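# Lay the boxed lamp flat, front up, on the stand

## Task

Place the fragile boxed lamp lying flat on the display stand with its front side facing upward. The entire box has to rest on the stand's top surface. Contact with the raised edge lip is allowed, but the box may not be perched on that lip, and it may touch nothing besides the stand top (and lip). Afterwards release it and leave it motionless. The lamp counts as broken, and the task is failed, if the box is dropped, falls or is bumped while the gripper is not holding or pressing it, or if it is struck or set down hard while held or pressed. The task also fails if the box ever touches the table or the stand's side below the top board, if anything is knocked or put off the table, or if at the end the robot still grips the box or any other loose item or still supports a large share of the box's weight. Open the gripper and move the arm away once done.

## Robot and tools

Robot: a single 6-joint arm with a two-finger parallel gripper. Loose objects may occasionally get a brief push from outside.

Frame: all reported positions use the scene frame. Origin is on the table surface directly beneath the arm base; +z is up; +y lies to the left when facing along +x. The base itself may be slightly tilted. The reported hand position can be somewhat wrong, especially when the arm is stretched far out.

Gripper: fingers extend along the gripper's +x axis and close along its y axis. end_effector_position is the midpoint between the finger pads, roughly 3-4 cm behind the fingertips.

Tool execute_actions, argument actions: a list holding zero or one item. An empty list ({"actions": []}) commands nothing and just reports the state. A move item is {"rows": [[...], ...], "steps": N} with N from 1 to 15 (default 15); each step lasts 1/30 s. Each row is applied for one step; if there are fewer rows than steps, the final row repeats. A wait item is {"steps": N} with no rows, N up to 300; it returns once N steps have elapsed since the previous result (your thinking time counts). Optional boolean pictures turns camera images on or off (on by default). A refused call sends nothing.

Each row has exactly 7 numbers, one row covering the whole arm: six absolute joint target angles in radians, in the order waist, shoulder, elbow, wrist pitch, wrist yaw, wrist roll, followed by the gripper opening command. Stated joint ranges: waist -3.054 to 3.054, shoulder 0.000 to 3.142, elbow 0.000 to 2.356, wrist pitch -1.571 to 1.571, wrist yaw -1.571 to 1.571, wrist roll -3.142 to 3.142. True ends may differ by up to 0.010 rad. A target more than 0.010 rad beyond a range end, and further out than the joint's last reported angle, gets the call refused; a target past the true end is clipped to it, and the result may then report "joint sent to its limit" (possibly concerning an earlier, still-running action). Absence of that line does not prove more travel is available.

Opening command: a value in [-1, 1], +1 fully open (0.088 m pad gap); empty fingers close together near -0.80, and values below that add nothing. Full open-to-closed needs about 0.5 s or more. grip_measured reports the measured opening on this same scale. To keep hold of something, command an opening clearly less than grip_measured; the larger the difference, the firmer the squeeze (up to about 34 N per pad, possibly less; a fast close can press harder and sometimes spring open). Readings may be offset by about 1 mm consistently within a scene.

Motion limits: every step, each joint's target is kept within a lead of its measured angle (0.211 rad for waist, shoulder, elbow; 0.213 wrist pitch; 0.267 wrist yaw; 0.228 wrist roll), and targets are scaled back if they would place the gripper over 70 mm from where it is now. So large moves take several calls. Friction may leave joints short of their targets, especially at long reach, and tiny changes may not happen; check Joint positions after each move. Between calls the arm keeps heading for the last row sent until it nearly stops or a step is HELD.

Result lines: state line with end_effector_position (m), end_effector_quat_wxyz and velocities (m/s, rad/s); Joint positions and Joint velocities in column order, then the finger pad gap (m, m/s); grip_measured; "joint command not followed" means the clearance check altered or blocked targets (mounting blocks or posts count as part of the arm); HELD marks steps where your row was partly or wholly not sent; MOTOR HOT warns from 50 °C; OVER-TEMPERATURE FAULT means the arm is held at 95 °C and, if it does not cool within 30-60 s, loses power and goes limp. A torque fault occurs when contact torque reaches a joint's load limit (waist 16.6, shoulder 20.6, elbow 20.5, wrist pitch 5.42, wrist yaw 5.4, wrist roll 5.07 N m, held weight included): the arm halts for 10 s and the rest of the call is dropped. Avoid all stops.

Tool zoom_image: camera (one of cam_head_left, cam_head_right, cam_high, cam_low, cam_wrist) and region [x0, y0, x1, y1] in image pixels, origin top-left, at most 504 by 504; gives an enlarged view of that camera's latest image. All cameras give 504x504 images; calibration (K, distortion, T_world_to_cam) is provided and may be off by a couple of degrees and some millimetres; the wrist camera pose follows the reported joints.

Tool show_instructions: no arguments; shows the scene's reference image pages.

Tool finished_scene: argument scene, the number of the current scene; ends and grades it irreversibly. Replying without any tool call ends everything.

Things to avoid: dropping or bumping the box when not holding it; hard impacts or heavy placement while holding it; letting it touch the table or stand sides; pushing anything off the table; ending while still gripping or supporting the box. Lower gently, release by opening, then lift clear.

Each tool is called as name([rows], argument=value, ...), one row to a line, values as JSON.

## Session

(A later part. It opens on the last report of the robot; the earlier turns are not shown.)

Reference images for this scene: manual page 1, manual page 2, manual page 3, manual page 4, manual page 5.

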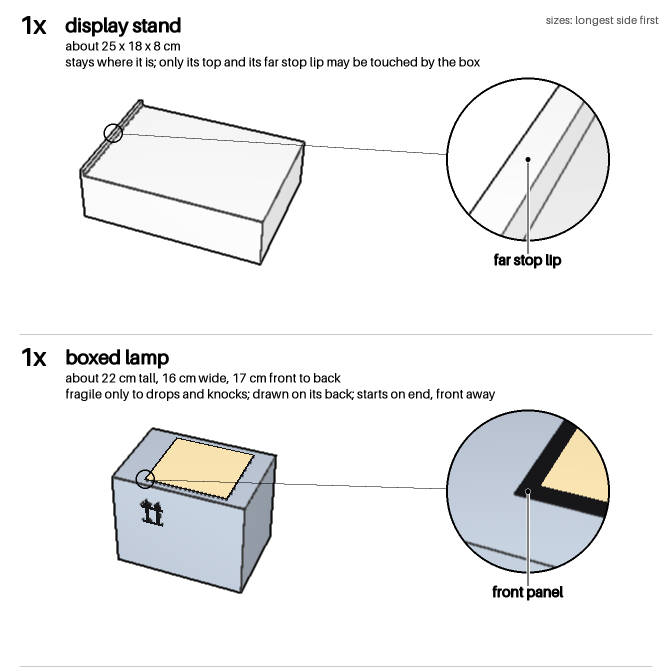

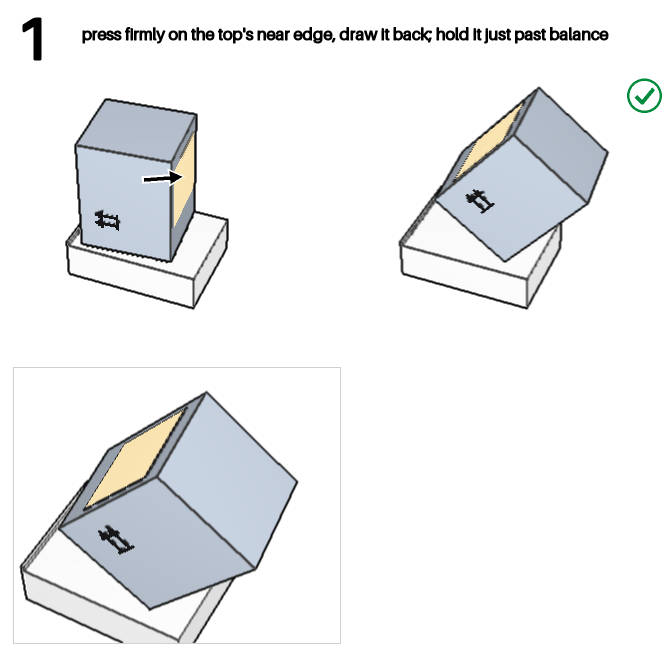

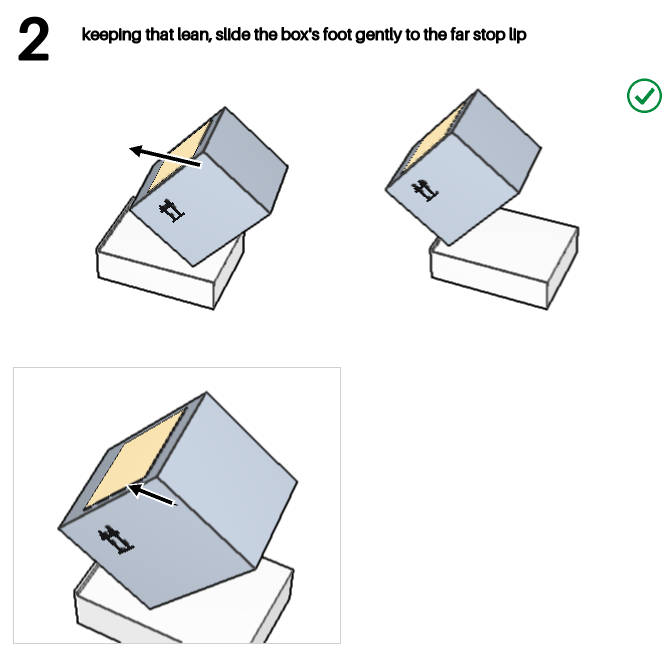

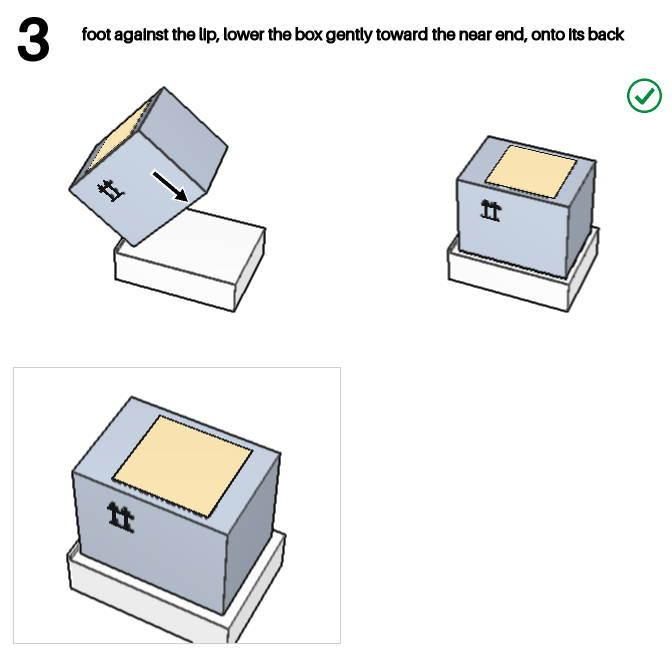

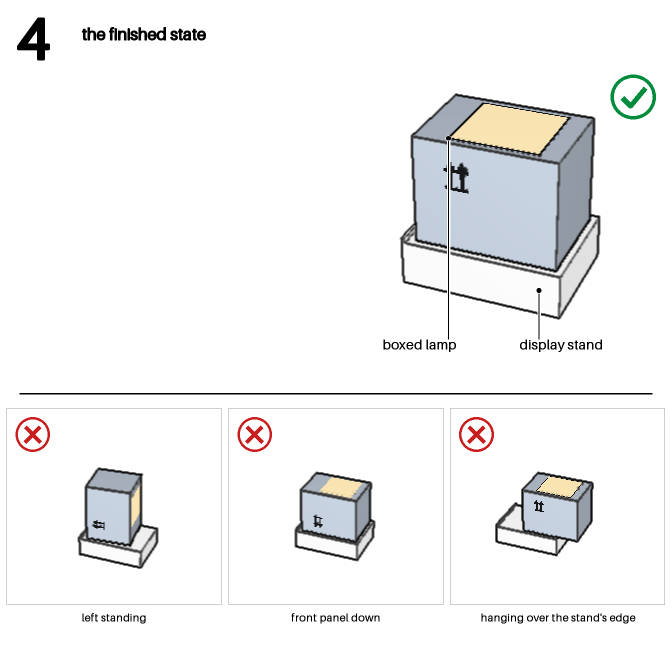

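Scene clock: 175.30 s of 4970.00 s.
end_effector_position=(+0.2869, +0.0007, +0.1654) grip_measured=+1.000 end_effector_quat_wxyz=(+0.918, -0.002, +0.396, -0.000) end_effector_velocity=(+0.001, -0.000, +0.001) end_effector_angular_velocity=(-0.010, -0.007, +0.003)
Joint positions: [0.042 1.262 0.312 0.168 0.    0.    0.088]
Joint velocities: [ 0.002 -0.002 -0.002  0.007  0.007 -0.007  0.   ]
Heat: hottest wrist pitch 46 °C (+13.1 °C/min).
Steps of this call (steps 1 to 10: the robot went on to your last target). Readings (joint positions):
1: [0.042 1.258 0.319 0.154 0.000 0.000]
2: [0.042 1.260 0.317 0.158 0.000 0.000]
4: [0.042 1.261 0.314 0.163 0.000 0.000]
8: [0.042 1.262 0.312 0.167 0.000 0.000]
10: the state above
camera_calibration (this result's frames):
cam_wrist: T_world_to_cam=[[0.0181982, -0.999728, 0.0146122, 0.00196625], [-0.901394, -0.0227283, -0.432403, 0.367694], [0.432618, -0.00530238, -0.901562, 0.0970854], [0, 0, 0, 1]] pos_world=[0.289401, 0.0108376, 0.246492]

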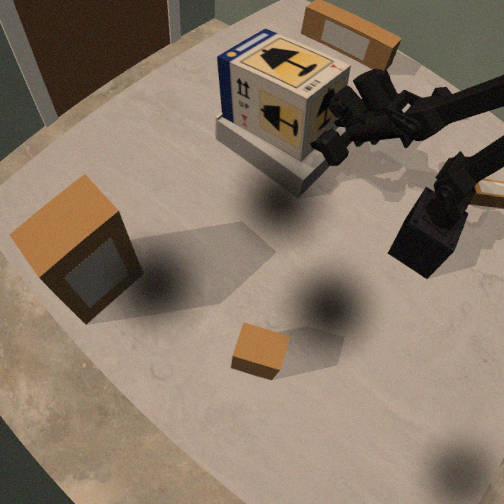

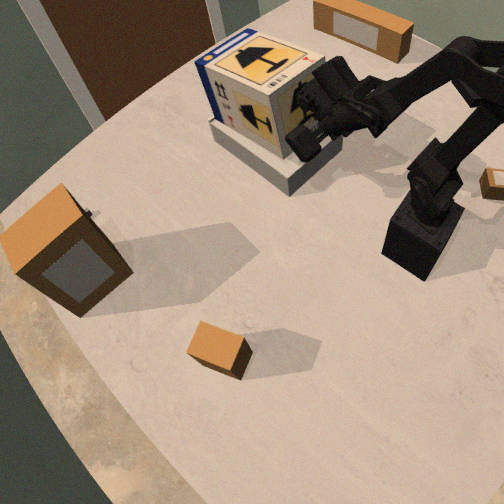

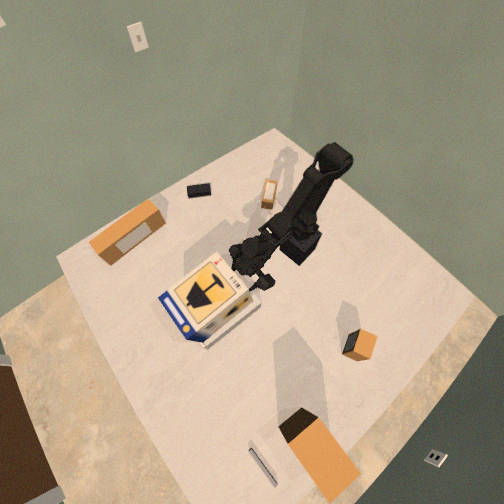

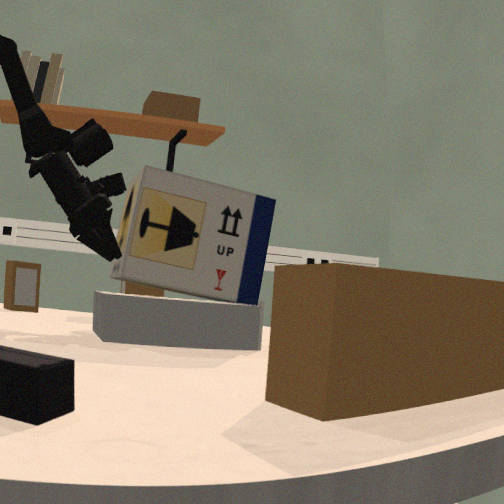

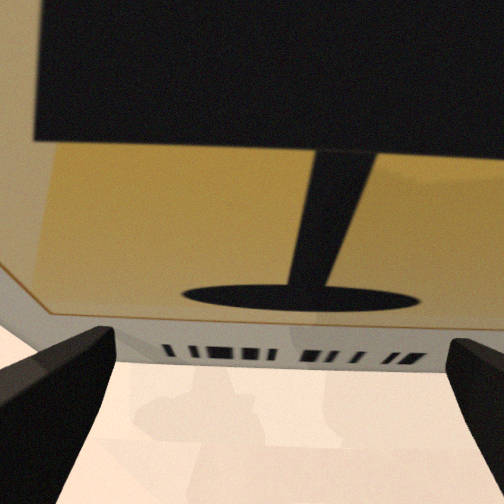

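execute_actions([
  {"rows": [[0.044,1.2597,0.3403,0.2031,0,0,1.0],[0.044,1.2603,0.3390,0.2059,0,0,1.0],[0.044,1.2613,0.3368,0.2108,0,0,1.0],[0.044,1.2628,0.3337,0.2175,0,0,1.0],[0.044,1.2648,0.3297,0.2264,0,0,1.0],[0.044,1.2672,0.3253,0.2363,0,0,1.0],[0.044,1.2697,0.3210,0.2463,0,0,1.0],[0.044,1.2723,0.3167,0.2564,0,0,1.0],[0.044,1.2750,0.3124,0.2666,0,0,1.0],[0.044,1.2779,0.3082,0.2768,0,0,1.0],[0.044,1.2810,0.3040,0.2871,0,0,1.0],[0.044,1.2841,0.2998,0.2976,0,0,1.0],[0.044,1.2874,0.2957,0.3081,0,0,1.0],[0.044,1.2909,0.2916,0.3187,0,0,1.0],[0.044,1.2944,0.2875,0.3294,0,0,1.0]], "steps": 15},
], pictures=false)

execute_actions([
  {"rows": [[0.044,1.2981,0.2835,0.3402,0,0,1.0],[0.044,1.3020,0.2795,0.3510,0,0,1.0],[0.044,1.3059,0.2755,0.3620,0,0,1.0],[0.044,1.3100,0.2716,0.3730,0,0,1.0],[0.044,1.3143,0.2677,0.3842,0,0,1.0],[0.044,1.3183,0.2641,0.3946,0,0,1.0],[0.044,1.3222,0.2608,0.4042,0,0,1.0],[0.044,1.3258,0.2579,0.4131,0,0,1.0],[0.044,1.3291,0.2552,0.4212,0,0,1.0],[0.044,1.3321,0.2528,0.4285,0,0,1.0],[0.044,1.3349,0.2507,0.4350,0,0,1.0],[0.044,1.3374,0.2488,0.4409,0,0,1.0],[0.044,1.3397,0.2471,0.4462,0,0,1.0],[0.044,1.3417,0.2456,0.4509,0,0,1.0],[0.044,1.3436,0.2443,0.4552,0,0,1.0]], "steps": 15},
], pictures=false)

execute_actions([
  {"rows": [[0.044,1.3453,0.2431,0.4591,0,0,1.0],[0.044,1.3470,0.2419,0.4630,0,0,1.0],[0.044,1.3487,0.2407,0.4669,0,0,1.0],[0.044,1.3505,0.2395,0.4708,0,0,1.0],[0.044,1.3522,0.2384,0.4747,0,0,1.0],[0.044,1.3540,0.2372,0.4786,0,0,1.0],[0.044,1.3558,0.2360,0.4825,0,0,1.0],[0.044,1.3576,0.2348,0.4864,0,0,1.0],[0.044,1.3594,0.2337,0.4903,0,0,1.0],[0.044,1.3612,0.2325,0.4942,0,0,1.0],[0.044,1.3630,0.2313,0.4981,0,0,1.0],[0.044,1.3648,0.2302,0.5020,0,0,1.0],[0.044,1.3667,0.2290,0.5059,0,0,1.0],[0.044,1.3685,0.2279,0.5099,0,0,1.0],[0.044,1.3704,0.2267,0.5138,0,0,1.0]], "steps": 15},
], pictures=false)

execute_actions([
  {"steps": 8},
])

zoom_image(camera="cam_low", region=[60, 200, 300, 360])

Scene clock: 183.10 s of 4970.00 s.
end_effector_position=(+0.2855, +0.0006, +0.1587) grip_measured=+1.000 end_effector_quat_wxyz=(+0.923, -0.002, +0.384, -0.000) end_effector_velocity=(-0.005, +0.003, -0.022) end_effector_angular_velocity=(+0.010, -0.071, +0.019)
Joint positions: [0.042 1.289 0.269 0.265 0.    0.    0.088]
Joint velocities: [-0.002  0.1   -0.129  0.3   -0.022 -0.007  0.   ]
Heat: hottest wrist pitch 49 °C (+16.1 °C/min).
Steps of this call (steps 1 to 30: the robot went on to your last target; steps 31 to 90: nothing new was sent; then 4.30 s passed at rest; steps 91 to 105: all 15 steps of this action). Readings (joint positions):
91: [0.042 1.262 0.311 0.170 0.000 0.000]
92: [0.042 1.263 0.311 0.171 0.000 0.000]
94: [0.042 1.263 0.309 0.175 0.000 0.000]
98: [0.042 1.269 0.297 0.200 0.000 0.000]
105: the state above

Scene clock: 183.60 s of 4970.00 s.
end_effector_position=(+0.2836, +0.0006, +0.1492) grip_measured=+1.000 end_effector_quat_wxyz=(+0.929, -0.002, +0.370, -0.000) end_effector_velocity=(-0.003, +0.003, -0.011) end_effector_angular_velocity=(+0.010, -0.037, +0.019)
Joint positions: [0.042 1.343 0.215 0.404 0.    0.001 0.088]
Joint velocities: [-0.002  0.071 -0.061  0.168 -0.022 -0.007  0.   ]
Heat: hottest wrist pitch 49 °C (+16.2 °C/min).
Steps of this call (steps 1 to 15: all 15 steps of this action). Readings (joint positions):
1: [0.042 1.292 0.264 0.275 0.000 0.000]
2: [0.042 1.296 0.260 0.285 0.000 0.000]
4: [0.042 1.303 0.251 0.307 0.000 0.001]
8: [0.042 1.320 0.235 0.349 0.000 0.001]
15: the state above

Scene clock: 184.10 s of 4970.00 s.
end_effector_position=(+0.2829, +0.0006, +0.1453) grip_measured=+1.000 end_effector_quat_wxyz=(+0.932, -0.002, +0.363, -0.000) end_effector_velocity=(-0.001, +0.000, -0.005) end_effector_angular_velocity=(-0.000, -0.027, +0.008)
Joint positions: [0.042 1.373 0.194 0.469 0.    0.001 0.088]
Joint velocities: [-0.002  0.046 -0.037  0.11  -0.007 -0.007  0.   ]
Heat: hottest wrist pitch 50 °C (+17.1 °C/min). Fold the arm in close to its base before you think long.
MOTOR HOT: a motor reached 50 °C. Now the hottest motor, joint 4 (wrist pitch), reports 50 °C. The temperature limit of the motors' drives, at which the controller stops the arm, is 95 °C. To cool a motor, set the load down, stop pushing, or move to a pose that needs little force.
Steps of this call (steps 1 to 15: all 15 steps of this action). Readings (joint positions):
1: [0.042 1.345 0.213 0.409 0.000 0.001]
2: [0.042 1.348 0.212 0.414 0.000 0.001]
4: [0.042 1.352 0.208 0.424 0.000 0.001]
8: [0.042 1.360 0.203 0.441 0.000 0.001]
15: the state above

Scene clock: 184.37 s of 4970.00 s.
end_effector_position=(+0.2829, +0.0006, +0.1447) grip_measured=+1.000 end_effector_quat_wxyz=(+0.932, -0.002, +0.362, -0.000) end_effector_velocity=(-0.001, +0.002, -0.001) end_effector_angular_velocity=(-0.000, -0.007, +0.013)
Joint positions: [0.042 1.378 0.19  0.48  0.    0.001 0.088]
Joint velocities: [ 0.002  0.002 -0.012  0.022 -0.007 -0.007  0.   ]
Heat: hottest wrist pitch 50 °C (+17.0 °C/min). Fold the arm in close to its base before you think long.
MOTOR HOT: still on. Now the hottest motor, joint 4 (wrist pitch), reports 50 °C; a drive's own limit is 95 °C.
Steps of this call (steps 1 to 8: the robot went on to your last target). Readings (joint positions):
1: [0.042 1.374 0.193 0.472 0.000 0.001]
2: [0.042 1.376 0.192 0.475 0.000 0.001]
4: [0.042 1.377 0.191 0.478 0.000 0.001]
8: the state above
camera_calibration (this result's frames):
cam_wrist: T_world_to_cam=[[0.017112, -0.999733, 0.0155008, 0.00242895], [-0.866764, -0.0225607, -0.498208, 0.35481], [0.498425, -0.00491023, -0.866919, 0.0565075], [0, 0, 0, 1]] pos_world=[0.27933, 0.0107105, 0.225719]

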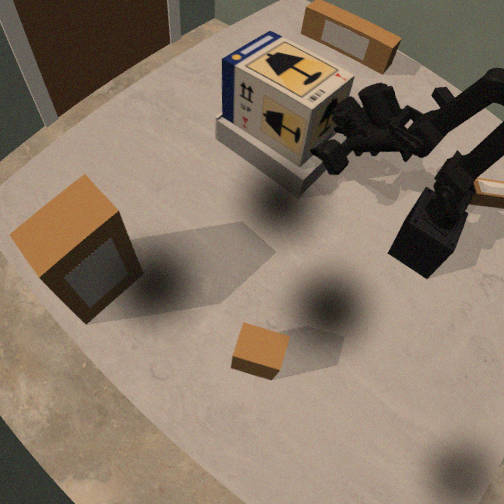

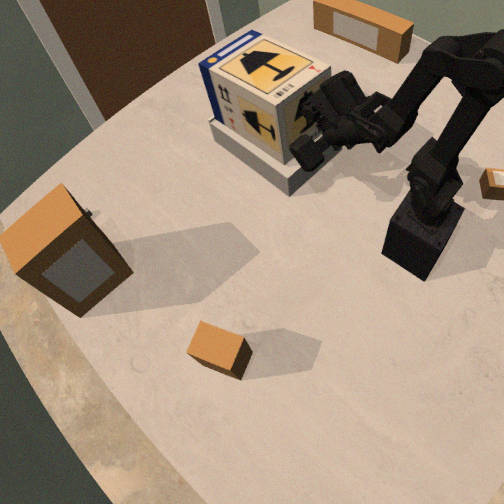

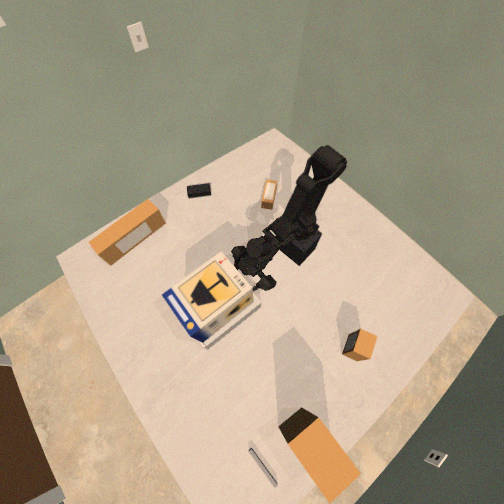

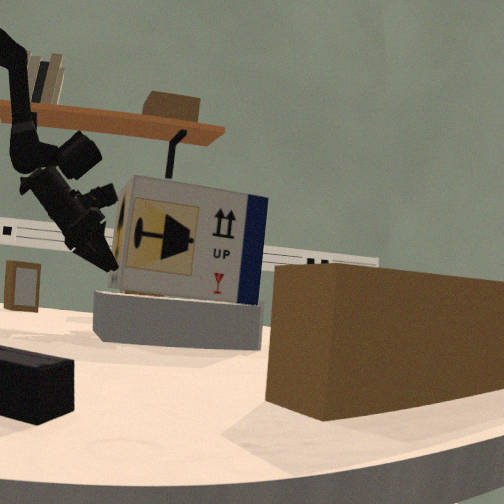

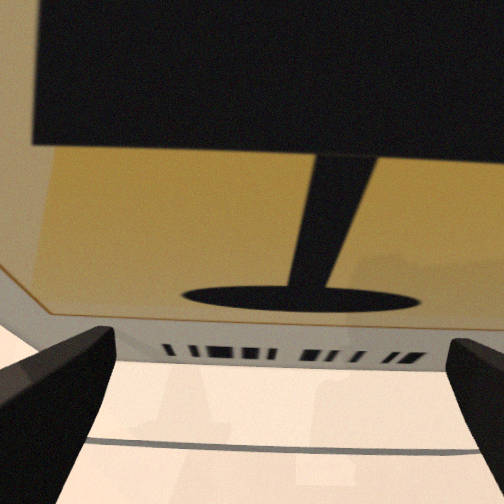

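Region (60, 200, 300, 360) of cam_low's 504x504 image, scaled by 2.100, with more detail than that image has.

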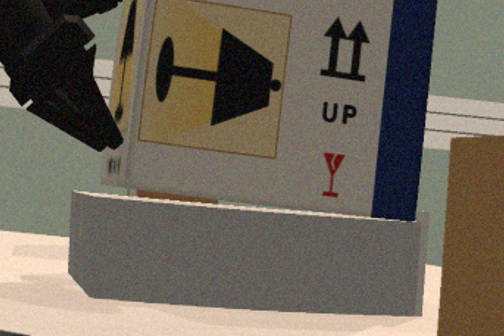

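execute_actions([
  {"rows": [[0.044,1.3721,0.2258,0.5172,0,0,1.0],[0.044,1.3737,0.2248,0.5206,0,0,1.0],[0.044,1.3754,0.2239,0.5239,0,0,1.0],[0.044,1.3771,0.2229,0.5273,0,0,1.0],[0.044,1.3787,0.2220,0.5307,0,0,1.0],[0.044,1.3804,0.2210,0.5341,0,0,1.0],[0.044,1.3821,0.2201,0.5375,0,0,1.0],[0.044,1.3837,0.2191,0.5408,0,0,1.0],[0.044,1.3854,0.2182,0.5442,0,0,1.0],[0.044,1.3871,0.2172,0.5476,0,0,1.0],[0.044,1.3887,0.2163,0.5510,0,0,1.0],[0.044,1.3904,0.2153,0.5544,0,0,1.0],[0.044,1.3921,0.2144,0.5577,0,0,1.0],[0.044,1.3937,0.2134,0.5611,0,0,1.0],[0.044,1.3954,0.2125,0.5645,0,0,1.0]], "steps": 15},
], pictures=false)

execute_actions([
  {"rows": [[0.044,1.3972,0.2116,0.5680,0,0,1.0],[0.044,1.3990,0.2107,0.5714,0,0,1.0],[0.044,1.4008,0.2098,0.5749,0,0,1.0],[0.044,1.4026,0.2089,0.5784,0,0,1.0],[0.044,1.4044,0.2080,0.5818,0,0,1.0],[0.044,1.4062,0.2071,0.5853,0,0,1.0],[0.044,1.4080,0.2062,0.5888,0,0,1.0],[0.044,1.4099,0.2053,0.5922,0,0,1.0],[0.044,1.4117,0.2044,0.5957,0,0,1.0],[0.044,1.4135,0.2035,0.5992,0,0,1.0],[0.044,1.4153,0.2026,0.6026,0,0,1.0],[0.044,1.4171,0.2017,0.6061,0,0,1.0],[0.044,1.4189,0.2008,0.6096,0,0,1.0],[0.044,1.4207,0.1999,0.6130,0,0,1.0],[0.044,1.4225,0.1990,0.6165,0,0,1.0]], "steps": 15},
], pictures=false)

execute_actions([
  {"rows": [[0.044,1.4245,0.1981,0.6201,0,0,1.0],[0.044,1.4264,0.1973,0.6236,0,0,1.0],[0.044,1.4284,0.1964,0.6272,0,0,1.0],[0.044,1.4303,0.1956,0.6307,0,0,1.0],[0.044,1.4323,0.1947,0.6343,0,0,1.0],[0.044,1.4343,0.1938,0.6379,0,0,1.0],[0.044,1.4362,0.1930,0.6414,0,0,1.0],[0.044,1.4382,0.1921,0.6450,0,0,1.0],[0.044,1.4401,0.1913,0.6485,0,0,1.0],[0.044,1.4421,0.1904,0.6521,0,0,1.0],[0.044,1.4441,0.1895,0.6557,0,0,1.0],[0.044,1.4460,0.1887,0.6592,0,0,1.0],[0.044,1.4480,0.1878,0.6628,0,0,1.0],[0.044,1.4499,0.1870,0.6663,0,0,1.0],[0.044,1.4519,0.1861,0.6699,0,0,1.0]], "steps": 15},
], pictures=false)

execute_actions([
  {"steps": 8},
])

zoom_image(camera="cam_low", region=[60, 200, 300, 360])

Scene clock: 190.30 s of 4970.00 s.
end_effector_position=(+0.2824, +0.0005, +0.1422) grip_measured=+1.000 end_effector_quat_wxyz=(+0.934, -0.002, +0.358, -0.000) end_effector_velocity=(-0.000, +0.003, -0.005) end_effector_angular_velocity=(-0.002, -0.022, +0.029)
Joint positions: [0.042 1.399 0.178 0.522 0.    0.001 0.088]
Joint velocities: [-0.002  0.046 -0.027  0.095 -0.022 -0.022  0.   ]
Heat: hottest wrist pitch 52 °C (+19.0 °C/min). Fold the arm in close to its base before you think long.
MOTOR HOT: still on. Now the hottest motor, joint 4 (wrist pitch), reports 52 °C; a drive's own limit is 95 °C.
Steps of this call (steps 1 to 30: the robot went on to your last target; steps 31 to 90: nothing new was sent; then 2.43 s passed at rest; steps 91 to 105: all 15 steps of this action). Readings (joint positions):
91: [0.042 1.379 0.190 0.483 0.000 0.001]
92: [0.042 1.380 0.189 0.484 0.000 0.001]
94: [0.042 1.382 0.188 0.488 0.000 0.001]
98: [0.042 1.387 0.184 0.499 0.000 0.001]
105: the state above

Scene clock: 190.80 s of 4970.00 s.
end_effector_position=(+0.2819, +0.0005, +0.1395) grip_measured=+1.000 end_effector_quat_wxyz=(+0.935, -0.002, +0.353, -0.000) end_effector_velocity=(-0.000, -0.003, -0.003) end_effector_angular_velocity=(-0.011, -0.032, -0.008)
Joint positions: [0.042 1.426 0.163 0.573 0.    0.001 0.088]
Joint velocities: [-0.007  0.046 -0.032  0.11   0.007 -0.007  0.   ]
Heat: hottest wrist pitch 52 °C (+19.2 °C/min). Fold the arm in close to its base before you think long.
MOTOR HOT: still on. Now the hottest motor, joint 4 (wrist pitch), reports 52 °C; a drive's own limit is 95 °C.
Steps of this call (steps 1 to 15: all 15 steps of this action). Readings (joint positions):
1: [0.042 1.401 0.177 0.525 0.000 0.001]
2: [0.042 1.402 0.175 0.529 0.000 0.001]
4: [0.042 1.406 0.174 0.536 0.000 0.001]
8: [0.042 1.413 0.170 0.549 0.000 0.001]
15: the state above

Scene clock: 191.30 s of 4970.00 s.
end_effector_position=(+0.2814, +0.0005, +0.1367) grip_measured=+1.000 end_effector_quat_wxyz=(+0.937, -0.002, +0.349, -0.000) end_effector_velocity=(-0.000, +0.003, -0.004) end_effector_angular_velocity=(+0.020, -0.027, +0.010)
Joint positions: [0.042 1.455 0.149 0.627 0.    0.001 0.088]
Joint velocities: [-0.002  0.056 -0.027  0.11  -0.022  0.007  0.   ]
Heat: hottest wrist pitch 53 °C (+20.0 °C/min). Fold the arm in close to its base before you think long.
MOTOR HOT: still on. Now the hottest motor, joint 4 (wrist pitch), reports 53 °C; a drive's own limit is 95 °C.
Steps of this call (steps 1 to 15: all 15 steps of this action). Readings (joint positions):
1: [0.042 1.428 0.162 0.577 0.000 0.001]
2: [0.042 1.430 0.161 0.581 0.000 0.001]
4: [0.042 1.434 0.159 0.587 0.000 0.001]
8: [0.042 1.442 0.156 0.602 0.000 0.001]
15: the state above

Scene clock: 191.57 s of 4970.00 s.
end_effector_position=(+0.2813, +0.0005, +0.1360) grip_measured=+1.000 end_effector_quat_wxyz=(+0.937, -0.002, +0.348, -0.000) end_effector_velocity=(-0.002, +0.000, -0.003) end_effector_angular_velocity=(-0.001, +0.007, +0.008)
Joint positions: [0.042 1.461 0.146 0.637 0.    0.001 0.088]
Joint velocities: [-0.002  0.007 -0.007  0.007 -0.007 -0.007  0.   ]
Heat: hottest wrist pitch 53 °C (+20.3 °C/min). Fold the arm in close to its base before you think long.
MOTOR HOT: still on. Now the hottest motor, joint 4 (wrist pitch), reports 53 °C; a drive's own limit is 95 °C.
Steps of this call (steps 1 to 8: the robot went on to your last target). Readings (joint positions):
1: [0.042 1.457 0.148 0.629 0.000 0.001]
2: [0.042 1.458 0.148 0.632 0.000 0.001]
4: [0.042 1.460 0.147 0.634 0.000 0.001]
8: the state above
camera_calibration (this result's frames):
cam_wrist: T_world_to_cam=[[0.016516, -0.999741, 0.0156545, 0.00269843], [-0.851561, -0.0222697, -0.523782, 0.348331], [0.523995, -0.00467998, -0.851708, 0.0405324], [0, 0, 0, 1]] pos_world=[0.275342, 0.0106447, 0.216929]

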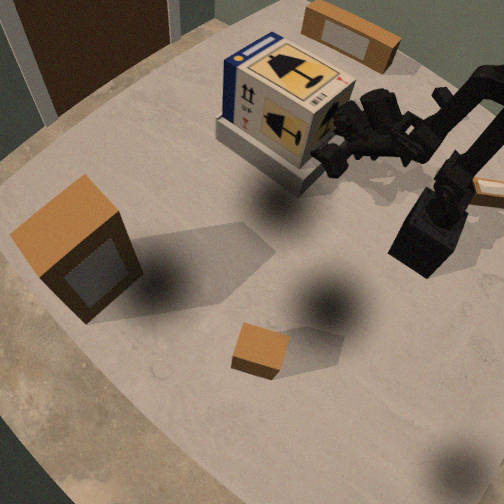

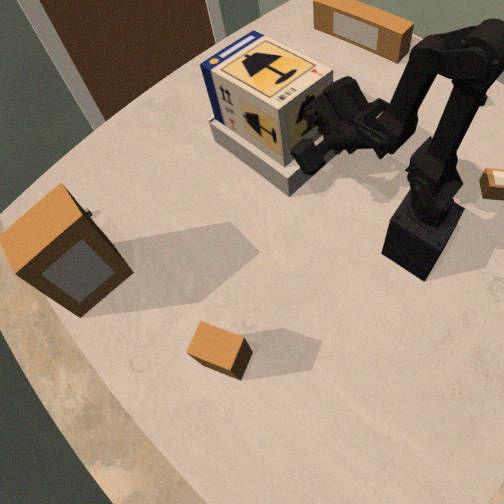

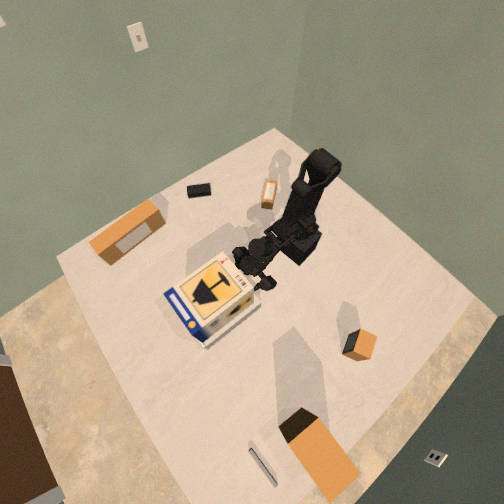

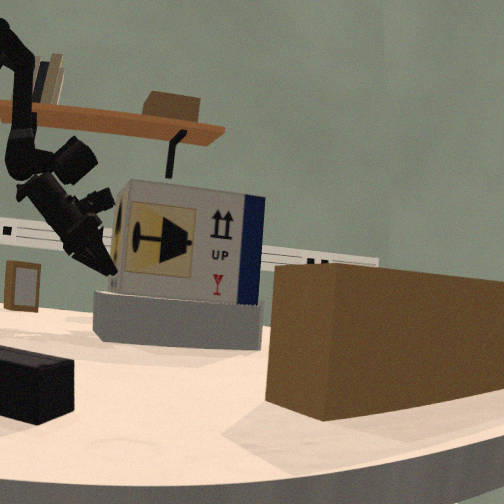

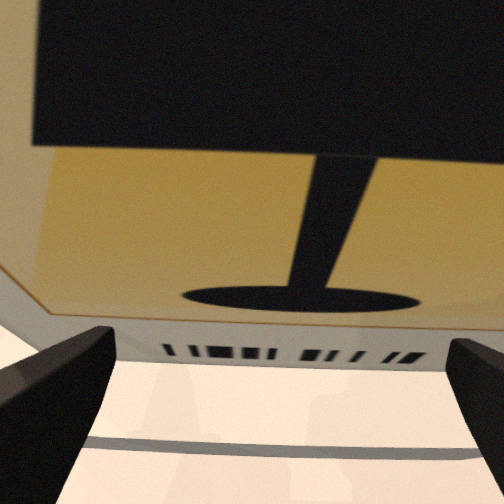

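Region (60, 200, 300, 360) of cam_low's 504x504 image, scaled by 2.100, with more detail than that image has.

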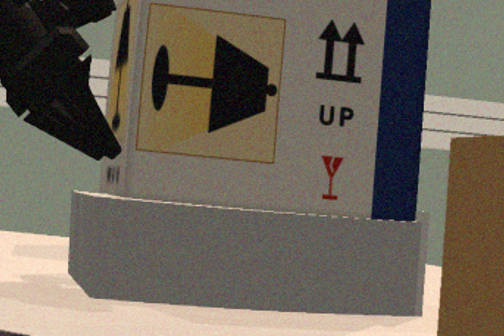

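execute_actions([
  {"rows": [[0.044,1.4537,0.1854,0.6730,0,0,1.0],[0.044,1.4558,0.1846,0.6766,0,0,1.0],[0.044,1.4581,0.1837,0.6806,0,0,1.0],[0.044,1.4605,0.1828,0.6848,0,0,1.0],[0.044,1.4629,0.1818,0.6890,0,0,1.0],[0.044,1.4653,0.1809,0.6932,0,0,1.0],[0.044,1.4678,0.1799,0.6974,0,0,1.0],[0.044,1.4702,0.1790,0.7016,0,0,1.0],[0.044,1.4726,0.1780,0.7058,0,0,1.0],[0.044,1.4751,0.1771,0.7100,0,0,1.0],[0.044,1.4775,0.1761,0.7142,0,0,1.0],[0.044,1.4799,0.1752,0.7184,0,0,1.0],[0.044,1.4824,0.1742,0.7226,0,0,1.0],[0.044,1.4848,0.1733,0.7268,0,0,1.0],[0.044,1.4872,0.1724,0.7310,0,0,1.0]], "steps": 15},
], pictures=false)

execute_actions([
  {"steps": 8},
])

zoom_image(camera="cam_low", region=[80, 240, 280, 330])

Scene clock: 194.97 s of 4970.00 s.
end_effector_position=(+0.2811, +0.0005, +0.1345) grip_measured=+1.000 end_effector_quat_wxyz=(+0.940, -0.002, +0.342, -0.000) end_effector_velocity=(-0.002, +0.000, -0.004) end_effector_angular_velocity=(-0.012, -0.032, +0.017)
Joint positions: [0.042 1.487 0.134 0.687 0.    0.001 0.088]
Joint velocities: [-0.002  0.056 -0.037  0.125 -0.007 -0.022  0.   ]
Heat: hottest wrist pitch 54 °C (+21.1 °C/min). Fold the arm in close to its base before you think long.
MOTOR HOT: still on. Now the hottest motor, joint 4 (wrist pitch), reports 54 °C; a drive's own limit is 95 °C.
Steps of this call (steps 1 to 30: the robot went on to your last target; steps 31 to 87: nothing new was sent; steps 88 to 102: all 15 steps of this action). Readings (joint positions):
88: [0.042 1.462 0.146 0.639 0.000 0.001]
89: [0.042 1.463 0.146 0.640 0.000 0.001]
91: [0.042 1.465 0.145 0.645 0.000 0.001]
95: [0.042 1.473 0.142 0.658 0.000 0.001]
102: the state above

Scene clock: 195.23 s of 4970.00 s.
end_effector_position=(+0.2809, +0.0005, +0.1341) grip_measured=+1.000 end_effector_quat_wxyz=(+0.940, -0.002, +0.341, -0.000) end_effector_velocity=(-0.000, -0.002, -0.000) end_effector_angular_velocity=(-0.010, -0.007, -0.003)
Joint positions: [0.042 1.492 0.13  0.7   0.    0.001 0.088]
Joint velocities: [-0.002  0.007 -0.007  0.022  0.007 -0.007  0.   ]
Heat: hottest wrist pitch 54 °C (+21.3 °C/min). Fold the arm in close to its base before you think long.
MOTOR HOT: still on. Now the hottest motor, joint 4 (wrist pitch), reports 54 °C; a drive's own limit is 95 °C.
Steps of this call (steps 1 to 8: the robot went on to your last target). Readings (joint positions):
1: [0.042 1.488 0.133 0.691 0.000 0.001]
2: [0.042 1.489 0.132 0.694 0.000 0.001]
4: [0.042 1.491 0.131 0.697 0.000 0.001]
8: the state above
camera_calibration (this result's frames):
cam_wrist: T_world_to_cam=[[0.0163329, -0.999741, 0.0158792, 0.00274741], [-0.843264, -0.0223064, -0.537037, 0.346456], [0.537252, -0.00461894, -0.843409, 0.034236], [0, 0, 0, 1]] pos_world=[0.273716, 0.010633, 0.214891]

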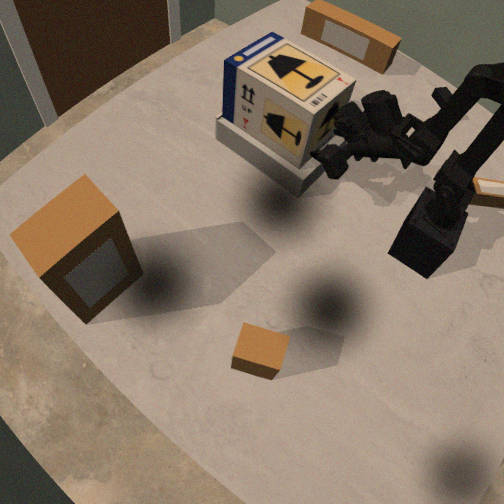

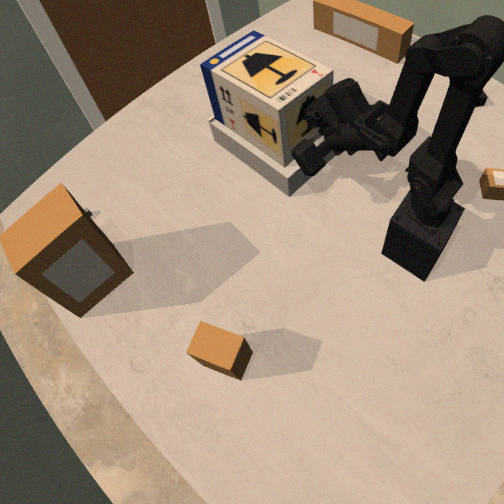

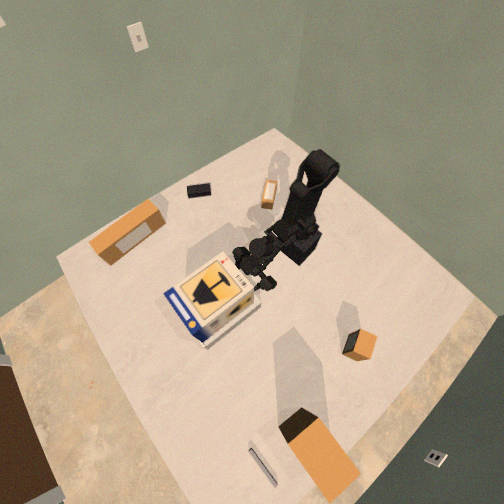

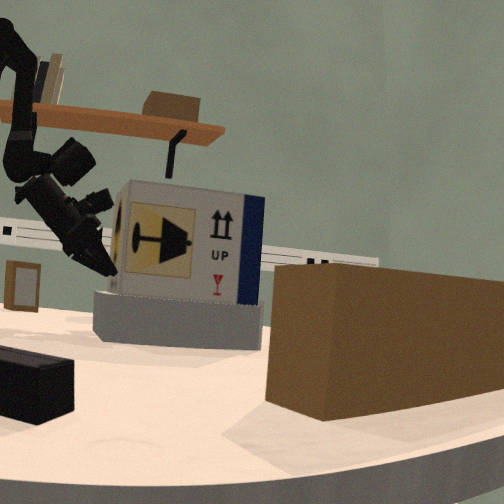

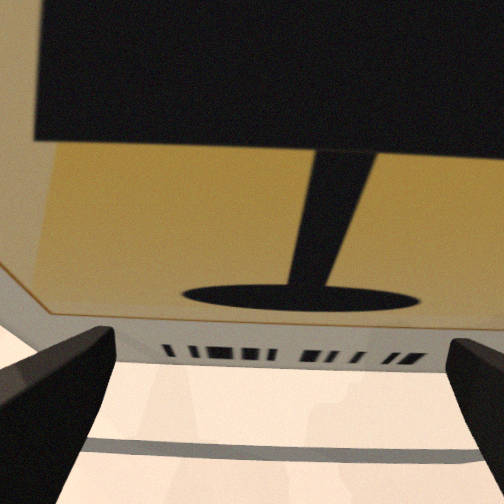

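Region (80, 240, 280, 330) of cam_low's 504x504 image, scaled by 2.520, with more detail than that image has; it fills the top 227 rows of this view, and the rest is white.

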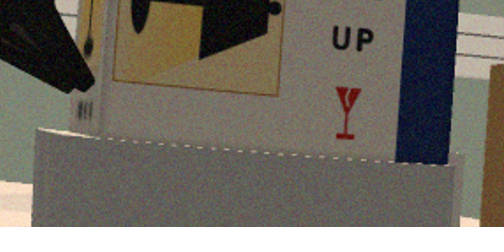

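execute_actions([
  {"rows": [[0.044,1.4874,0.1710,0.7300,0,0,1.0],[0.044,1.4877,0.1688,0.7284,0,0,1.0],[0.044,1.4880,0.1660,0.7263,0,0,1.0],[0.044,1.4883,0.1630,0.7241,0,0,1.0],[0.044,1.4887,0.1600,0.7219,0,0,1.0],[0.044,1.4890,0.1570,0.7197,0,0,1.0],[0.044,1.4893,0.1540,0.7175,0,0,1.0],[0.044,1.4897,0.1510,0.7153,0,0,1.0],[0.044,1.4900,0.1480,0.7131,0,0,1.0],[0.044,1.4903,0.1450,0.7109,0,0,1.0],[0.044,1.4907,0.1420,0.7087,0,0,1.0],[0.044,1.4910,0.1390,0.7065,0,0,1.0],[0.044,1.4913,0.1360,0.7043,0,0,1.0],[0.044,1.4917,0.1330,0.7021,0,0,1.0],[0.044,1.4920,0.1300,0.7000,0,0,1.0]], "steps": 15},
], pictures=false)

execute_actions([
  {"rows": [[0.044,1.4900,0.1265,0.7000,0,0,1.0],[0.044,1.4870,0.1225,0.7000,0,0,1.0],[0.044,1.4830,0.1180,0.7000,0,0,1.0],[0.044,1.4780,0.1130,0.7000,0,0,1.0],[0.044,1.4720,0.1075,0.7000,0,0,1.0],[0.044,1.4650,0.1015,0.7000,0,0,1.0],[0.044,1.4570,0.0950,0.7000,0,0,1.0],[0.044,1.4485,0.0885,0.6990,0,0,1.0],[0.044,1.4395,0.0820,0.6970,0,0,1.0],[0.044,1.4300,0.0755,0.6940,0,0,1.0],[0.044,1.4200,0.0690,0.6900,0,0,1.0],[0.044,1.4095,0.0630,0.6840,0,0,1.0],[0.044,1.3985,0.0575,0.6760,0,0,1.0],[0.044,1.3865,0.0525,0.6660,0,0,1.0],[0.044,1.3735,0.0480,0.6530,0,0,1.0]], "steps": 15},
], pictures=false)

execute_actions([
  {"rows": [[0.044,1.3595,0.0445,0.6370,0,0,1.0],[0.044,1.3445,0.0415,0.6180,0,0,1.0],[0.044,1.3285,0.0390,0.5960,0,0,1.0],[0.044,1.3115,0.0370,0.5720,0,0,1.0],[0.044,1.2935,0.0355,0.5460,0,0,1.0],[0.044,1.2750,0.0345,0.5190,0,0,1.0],[0.044,1.2560,0.0335,0.4910,0,0,1.0],[0.044,1.2370,0.0330,0.4630,0,0,1.0],[0.044,1.2180,0.0325,0.4350,0,0,1.0],[0.044,1.1990,0.0320,0.4070,0,0,1.0],[0.044,1.1800,0.0315,0.3790,0,0,1.0],[0.044,1.1610,0.0310,0.3510,0,0,1.0],[0.044,1.1420,0.0305,0.3230,0,0,1.0],[0.044,1.1230,0.0300,0.2950,0,0,1.0],[0.044,1.1040,0.0300,0.2670,0,0,1.0]], "steps": 15},
], pictures=false)

execute_actions([
  {"rows": [[0.044,1.0850,0.0300,0.2400,0,0,1.0],[0.044,1.0670,0.0300,0.2140,0,0,1.0],[0.044,1.0500,0.0300,0.1900,0,0,1.0],[0.044,1.0340,0.0300,0.1680,0,0,1.0],[0.044,1.0190,0.0300,0.1470,0,0,1.0],[0.044,1.0060,0.0300,0.1280,0,0,1.0],[0.044,0.9940,0.0300,0.1110,0,0,1.0],[0.044,0.9830,0.0300,0.0960,0,0,1.0],[0.044,0.9740,0.0300,0.0830,0,0,1.0],[0.044,0.9660,0.0300,0.0720,0,0,1.0],[0.044,0.9600,0.0300,0.0640,0,0,1.0],[0.044,0.9550,0.0300,0.0570,0,0,1.0],[0.044,0.9520,0.0300,0.0530,0,0,1.0],[0.044,0.9505,0.0300,0.0510,0,0,1.0],[0.044,0.9500,0.0300,0.0500,0,0,1.0]], "steps": 15},
])

Scene clock: 200.83 s of 4970.00 s.
end_effector_position=(+0.2782, +0.0005, +0.1319) grip_measured=+1.000 end_effector_quat_wxyz=(+0.939, -0.002, +0.345, -0.000) end_effector_velocity=(-0.007, +0.000, -0.004) end_effector_angular_velocity=(-0.001, +0.017, +0.008)
Joint positions: [0.042 1.493 0.124 0.698 0.    0.001 0.088]
Joint velocities: [-0.002 -0.007 -0.017 -0.007 -0.007 -0.007  0.   ]
Heat: hottest wrist pitch 55 °C (+21.1 °C/min). Fold the arm in close to its base before you think long.
MOTOR HOT: still on. Now the hottest motor, joint 4 (wrist pitch), reports 55 °C; a drive's own limit is 95 °C.
Steps of this call (steps 1 to 30: the robot went on to your last target; steps 31 to 90: nothing new was sent; then 2.10 s passed at rest; steps 91 to 105: all 15 steps of this action). Readings (joint positions):
91: [0.042 1.493 0.130 0.702 0.000 0.001]
92: [0.042 1.493 0.130 0.702 0.000 0.001]
94: [0.042 1.493 0.129 0.702 0.000 0.001]
98: [0.042 1.493 0.127 0.702 0.000 0.001]
105: the state above

Scene clock: 201.33 s of 4970.00 s.
end_effector_position=(+0.2658, +0.0005, +0.1350) grip_measured=+1.000 end_effector_quat_wxyz=(+0.940, -0.002, +0.340, -0.000) end_effector_velocity=(-0.064, +0.000, -0.011) end_effector_angular_velocity=(+0.010, +0.095, -0.002)
Joint positions: [0.042 1.414 0.075 0.679 0.    0.001 0.088]
Joint velocities: [-0.002 -0.32  -0.173 -0.242 -0.007  0.007  0.   ]
Heat: hottest wrist pitch 55 °C (+21.3 °C/min). Fold the arm in close to its base before you think long.
MOTOR HOT: still on. Now the hottest motor, joint 4 (wrist pitch), reports 55 °C; a drive's own limit is 95 °C.
Steps of this call (steps 1 to 15: all 15 steps of this action). Readings (joint positions):
1: [0.042 1.493 0.123 0.698 0.000 0.001]
2: [0.042 1.493 0.123 0.698 0.000 0.001]
4: [0.042 1.493 0.121 0.698 0.000 0.001]
8: [0.042 1.476 0.112 0.698 0.000 0.001]
15: the state above

Scene clock: 201.83 s of 4970.00 s.
end_effector_position=(+0.2327, +0.0004, +0.1295) grip_measured=+1.000 end_effector_quat_wxyz=(+0.920, -0.002, +0.391, -0.000) end_effector_velocity=(-0.074, -0.002, -0.013) end_effector_angular_velocity=(-0.021, +0.281, +0.007)
Joint positions: [0.042 1.169 0.042 0.357 0.    0.001 0.088]
Joint velocities: [-0.002 -0.569 -0.022 -0.828  0.007 -0.022  0.   ]
Heat: hottest wrist pitch 55 °C (+21.1 °C/min). Fold the arm in close to its base before you think long.
MOTOR HOT: still on. Now the hottest motor, joint 4 (wrist pitch), reports 55 °C; a drive's own limit is 95 °C.
Steps of this call (steps 1 to 15: all 15 steps of this action). Readings (joint positions):
1: [0.042 1.403 0.069 0.670 0.000 0.001]
2: [0.042 1.390 0.065 0.658 0.000 0.001]
4: [0.042 1.363 0.057 0.628 0.000 0.001]
8: [0.042 1.299 0.048 0.542 0.000 0.001]
15: the state above

Scene clock: 202.33 s of 4970.00 s.
end_effector_position=(+0.2086, +0.0003, +0.1277) grip_measured=+1.000 end_effector_quat_wxyz=(+0.903, -0.002, +0.429, -0.000) end_effector_velocity=(-0.019, +0.003, -0.002) end_effector_angular_velocity=(+0.012, +0.061, +0.017)
Joint positions: [0.042 0.969 0.041 0.074 0.    0.001 0.088]
Joint velocities: [-0.002 -0.139 -0.002 -0.198 -0.022 -0.007  0.   ]
Heat: hottest wrist pitch 55 °C (+21.3 °C/min). Fold the arm in close to its base before you think long.
MOTOR HOT: still on. Now the hottest motor, joint 4 (wrist pitch), reports 55 °C; a drive's own limit is 95 °C.
Steps of this call (steps 1 to 15: all 15 steps of this action). Readings (joint positions):
1: [0.042 1.151 0.042 0.330 0.000 0.001]
2: [0.042 1.132 0.042 0.303 0.000 0.001]
4: [0.042 1.096 0.041 0.251 0.000 0.001]
8: [0.042 1.032 0.041 0.162 0.000 0.001]
15: the state above
camera_calibration (this result's frames):
cam_wrist: T_world_to_cam=[[0.0180293, -0.999757, 0.0126998, 0.00390783], [-0.930226, -0.0214293, -0.366362, 0.278343], [0.366545, -0.00520843, -0.930386, 0.114417], [0, 0, 0, 1]] pos_world=[0.216913, 0.0104675, 0.208377]

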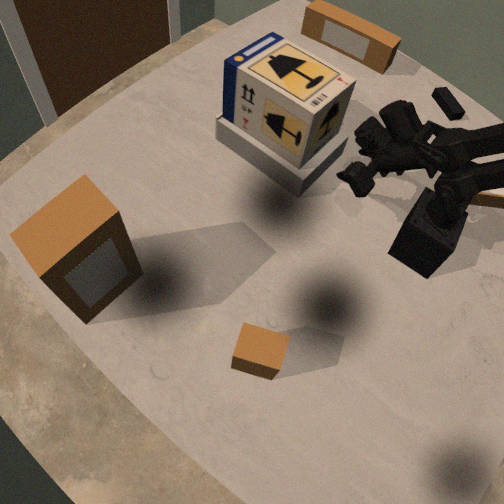

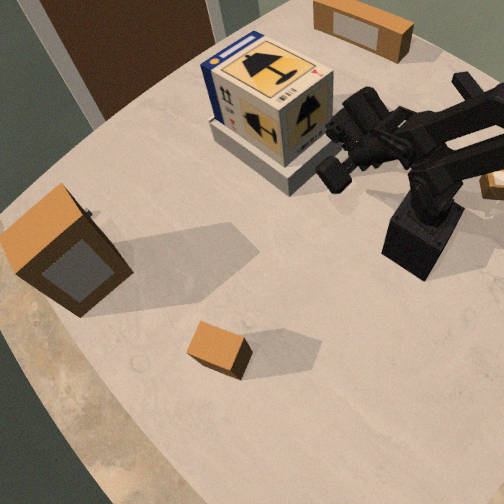

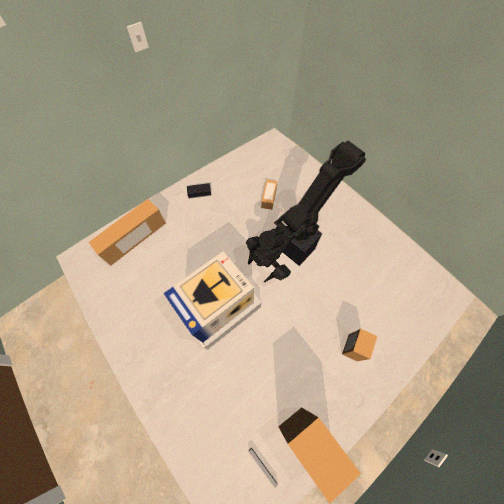

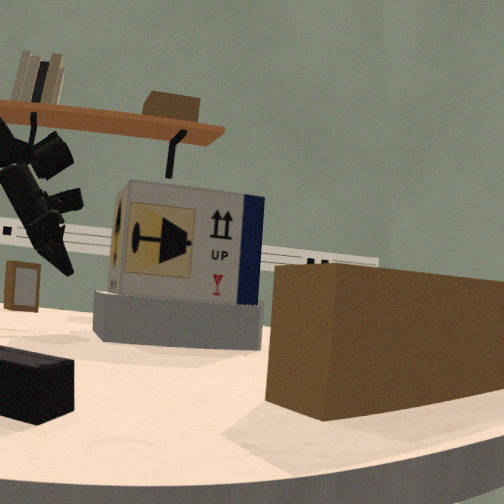

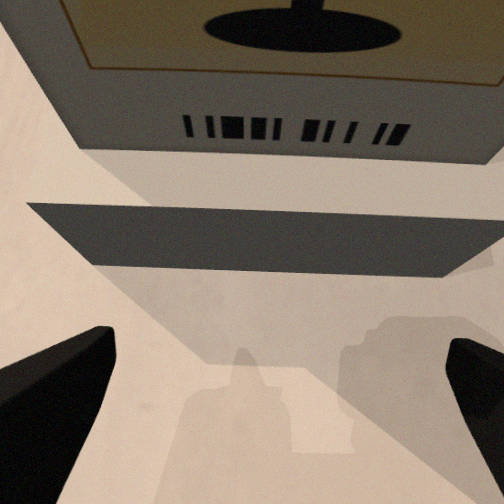

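zoom_image(camera="cam_low", region=[190, 270, 280, 325])

zoom_image(camera="cam_high", region=[150, 240, 280, 360])

zoom_image(camera="cam_head_left", region=[200, 20, 380, 200])

Region (190, 270, 280, 325) of cam_low's 504x504 image, scaled by 5.600, with more detail than that image has.

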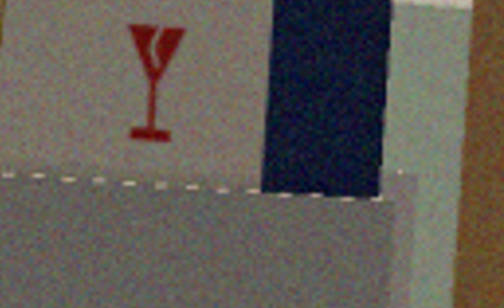

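Region (150, 240, 280, 360) of cam_high's 504x504 image, scaled by 3.877, with more detail than that image has; it fills the top 465 rows of this view, and the rest is white.

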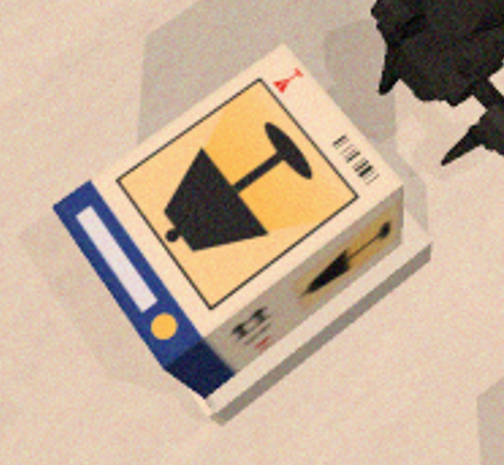

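Region (200, 20, 380, 200) of cam_head_left's 504x504 image, scaled by 2.800, with more detail than that image has.

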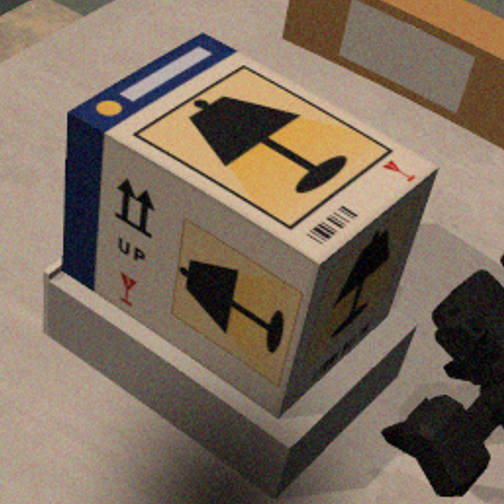

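finished_scene(scene=2)

The scene is finished: the task was done.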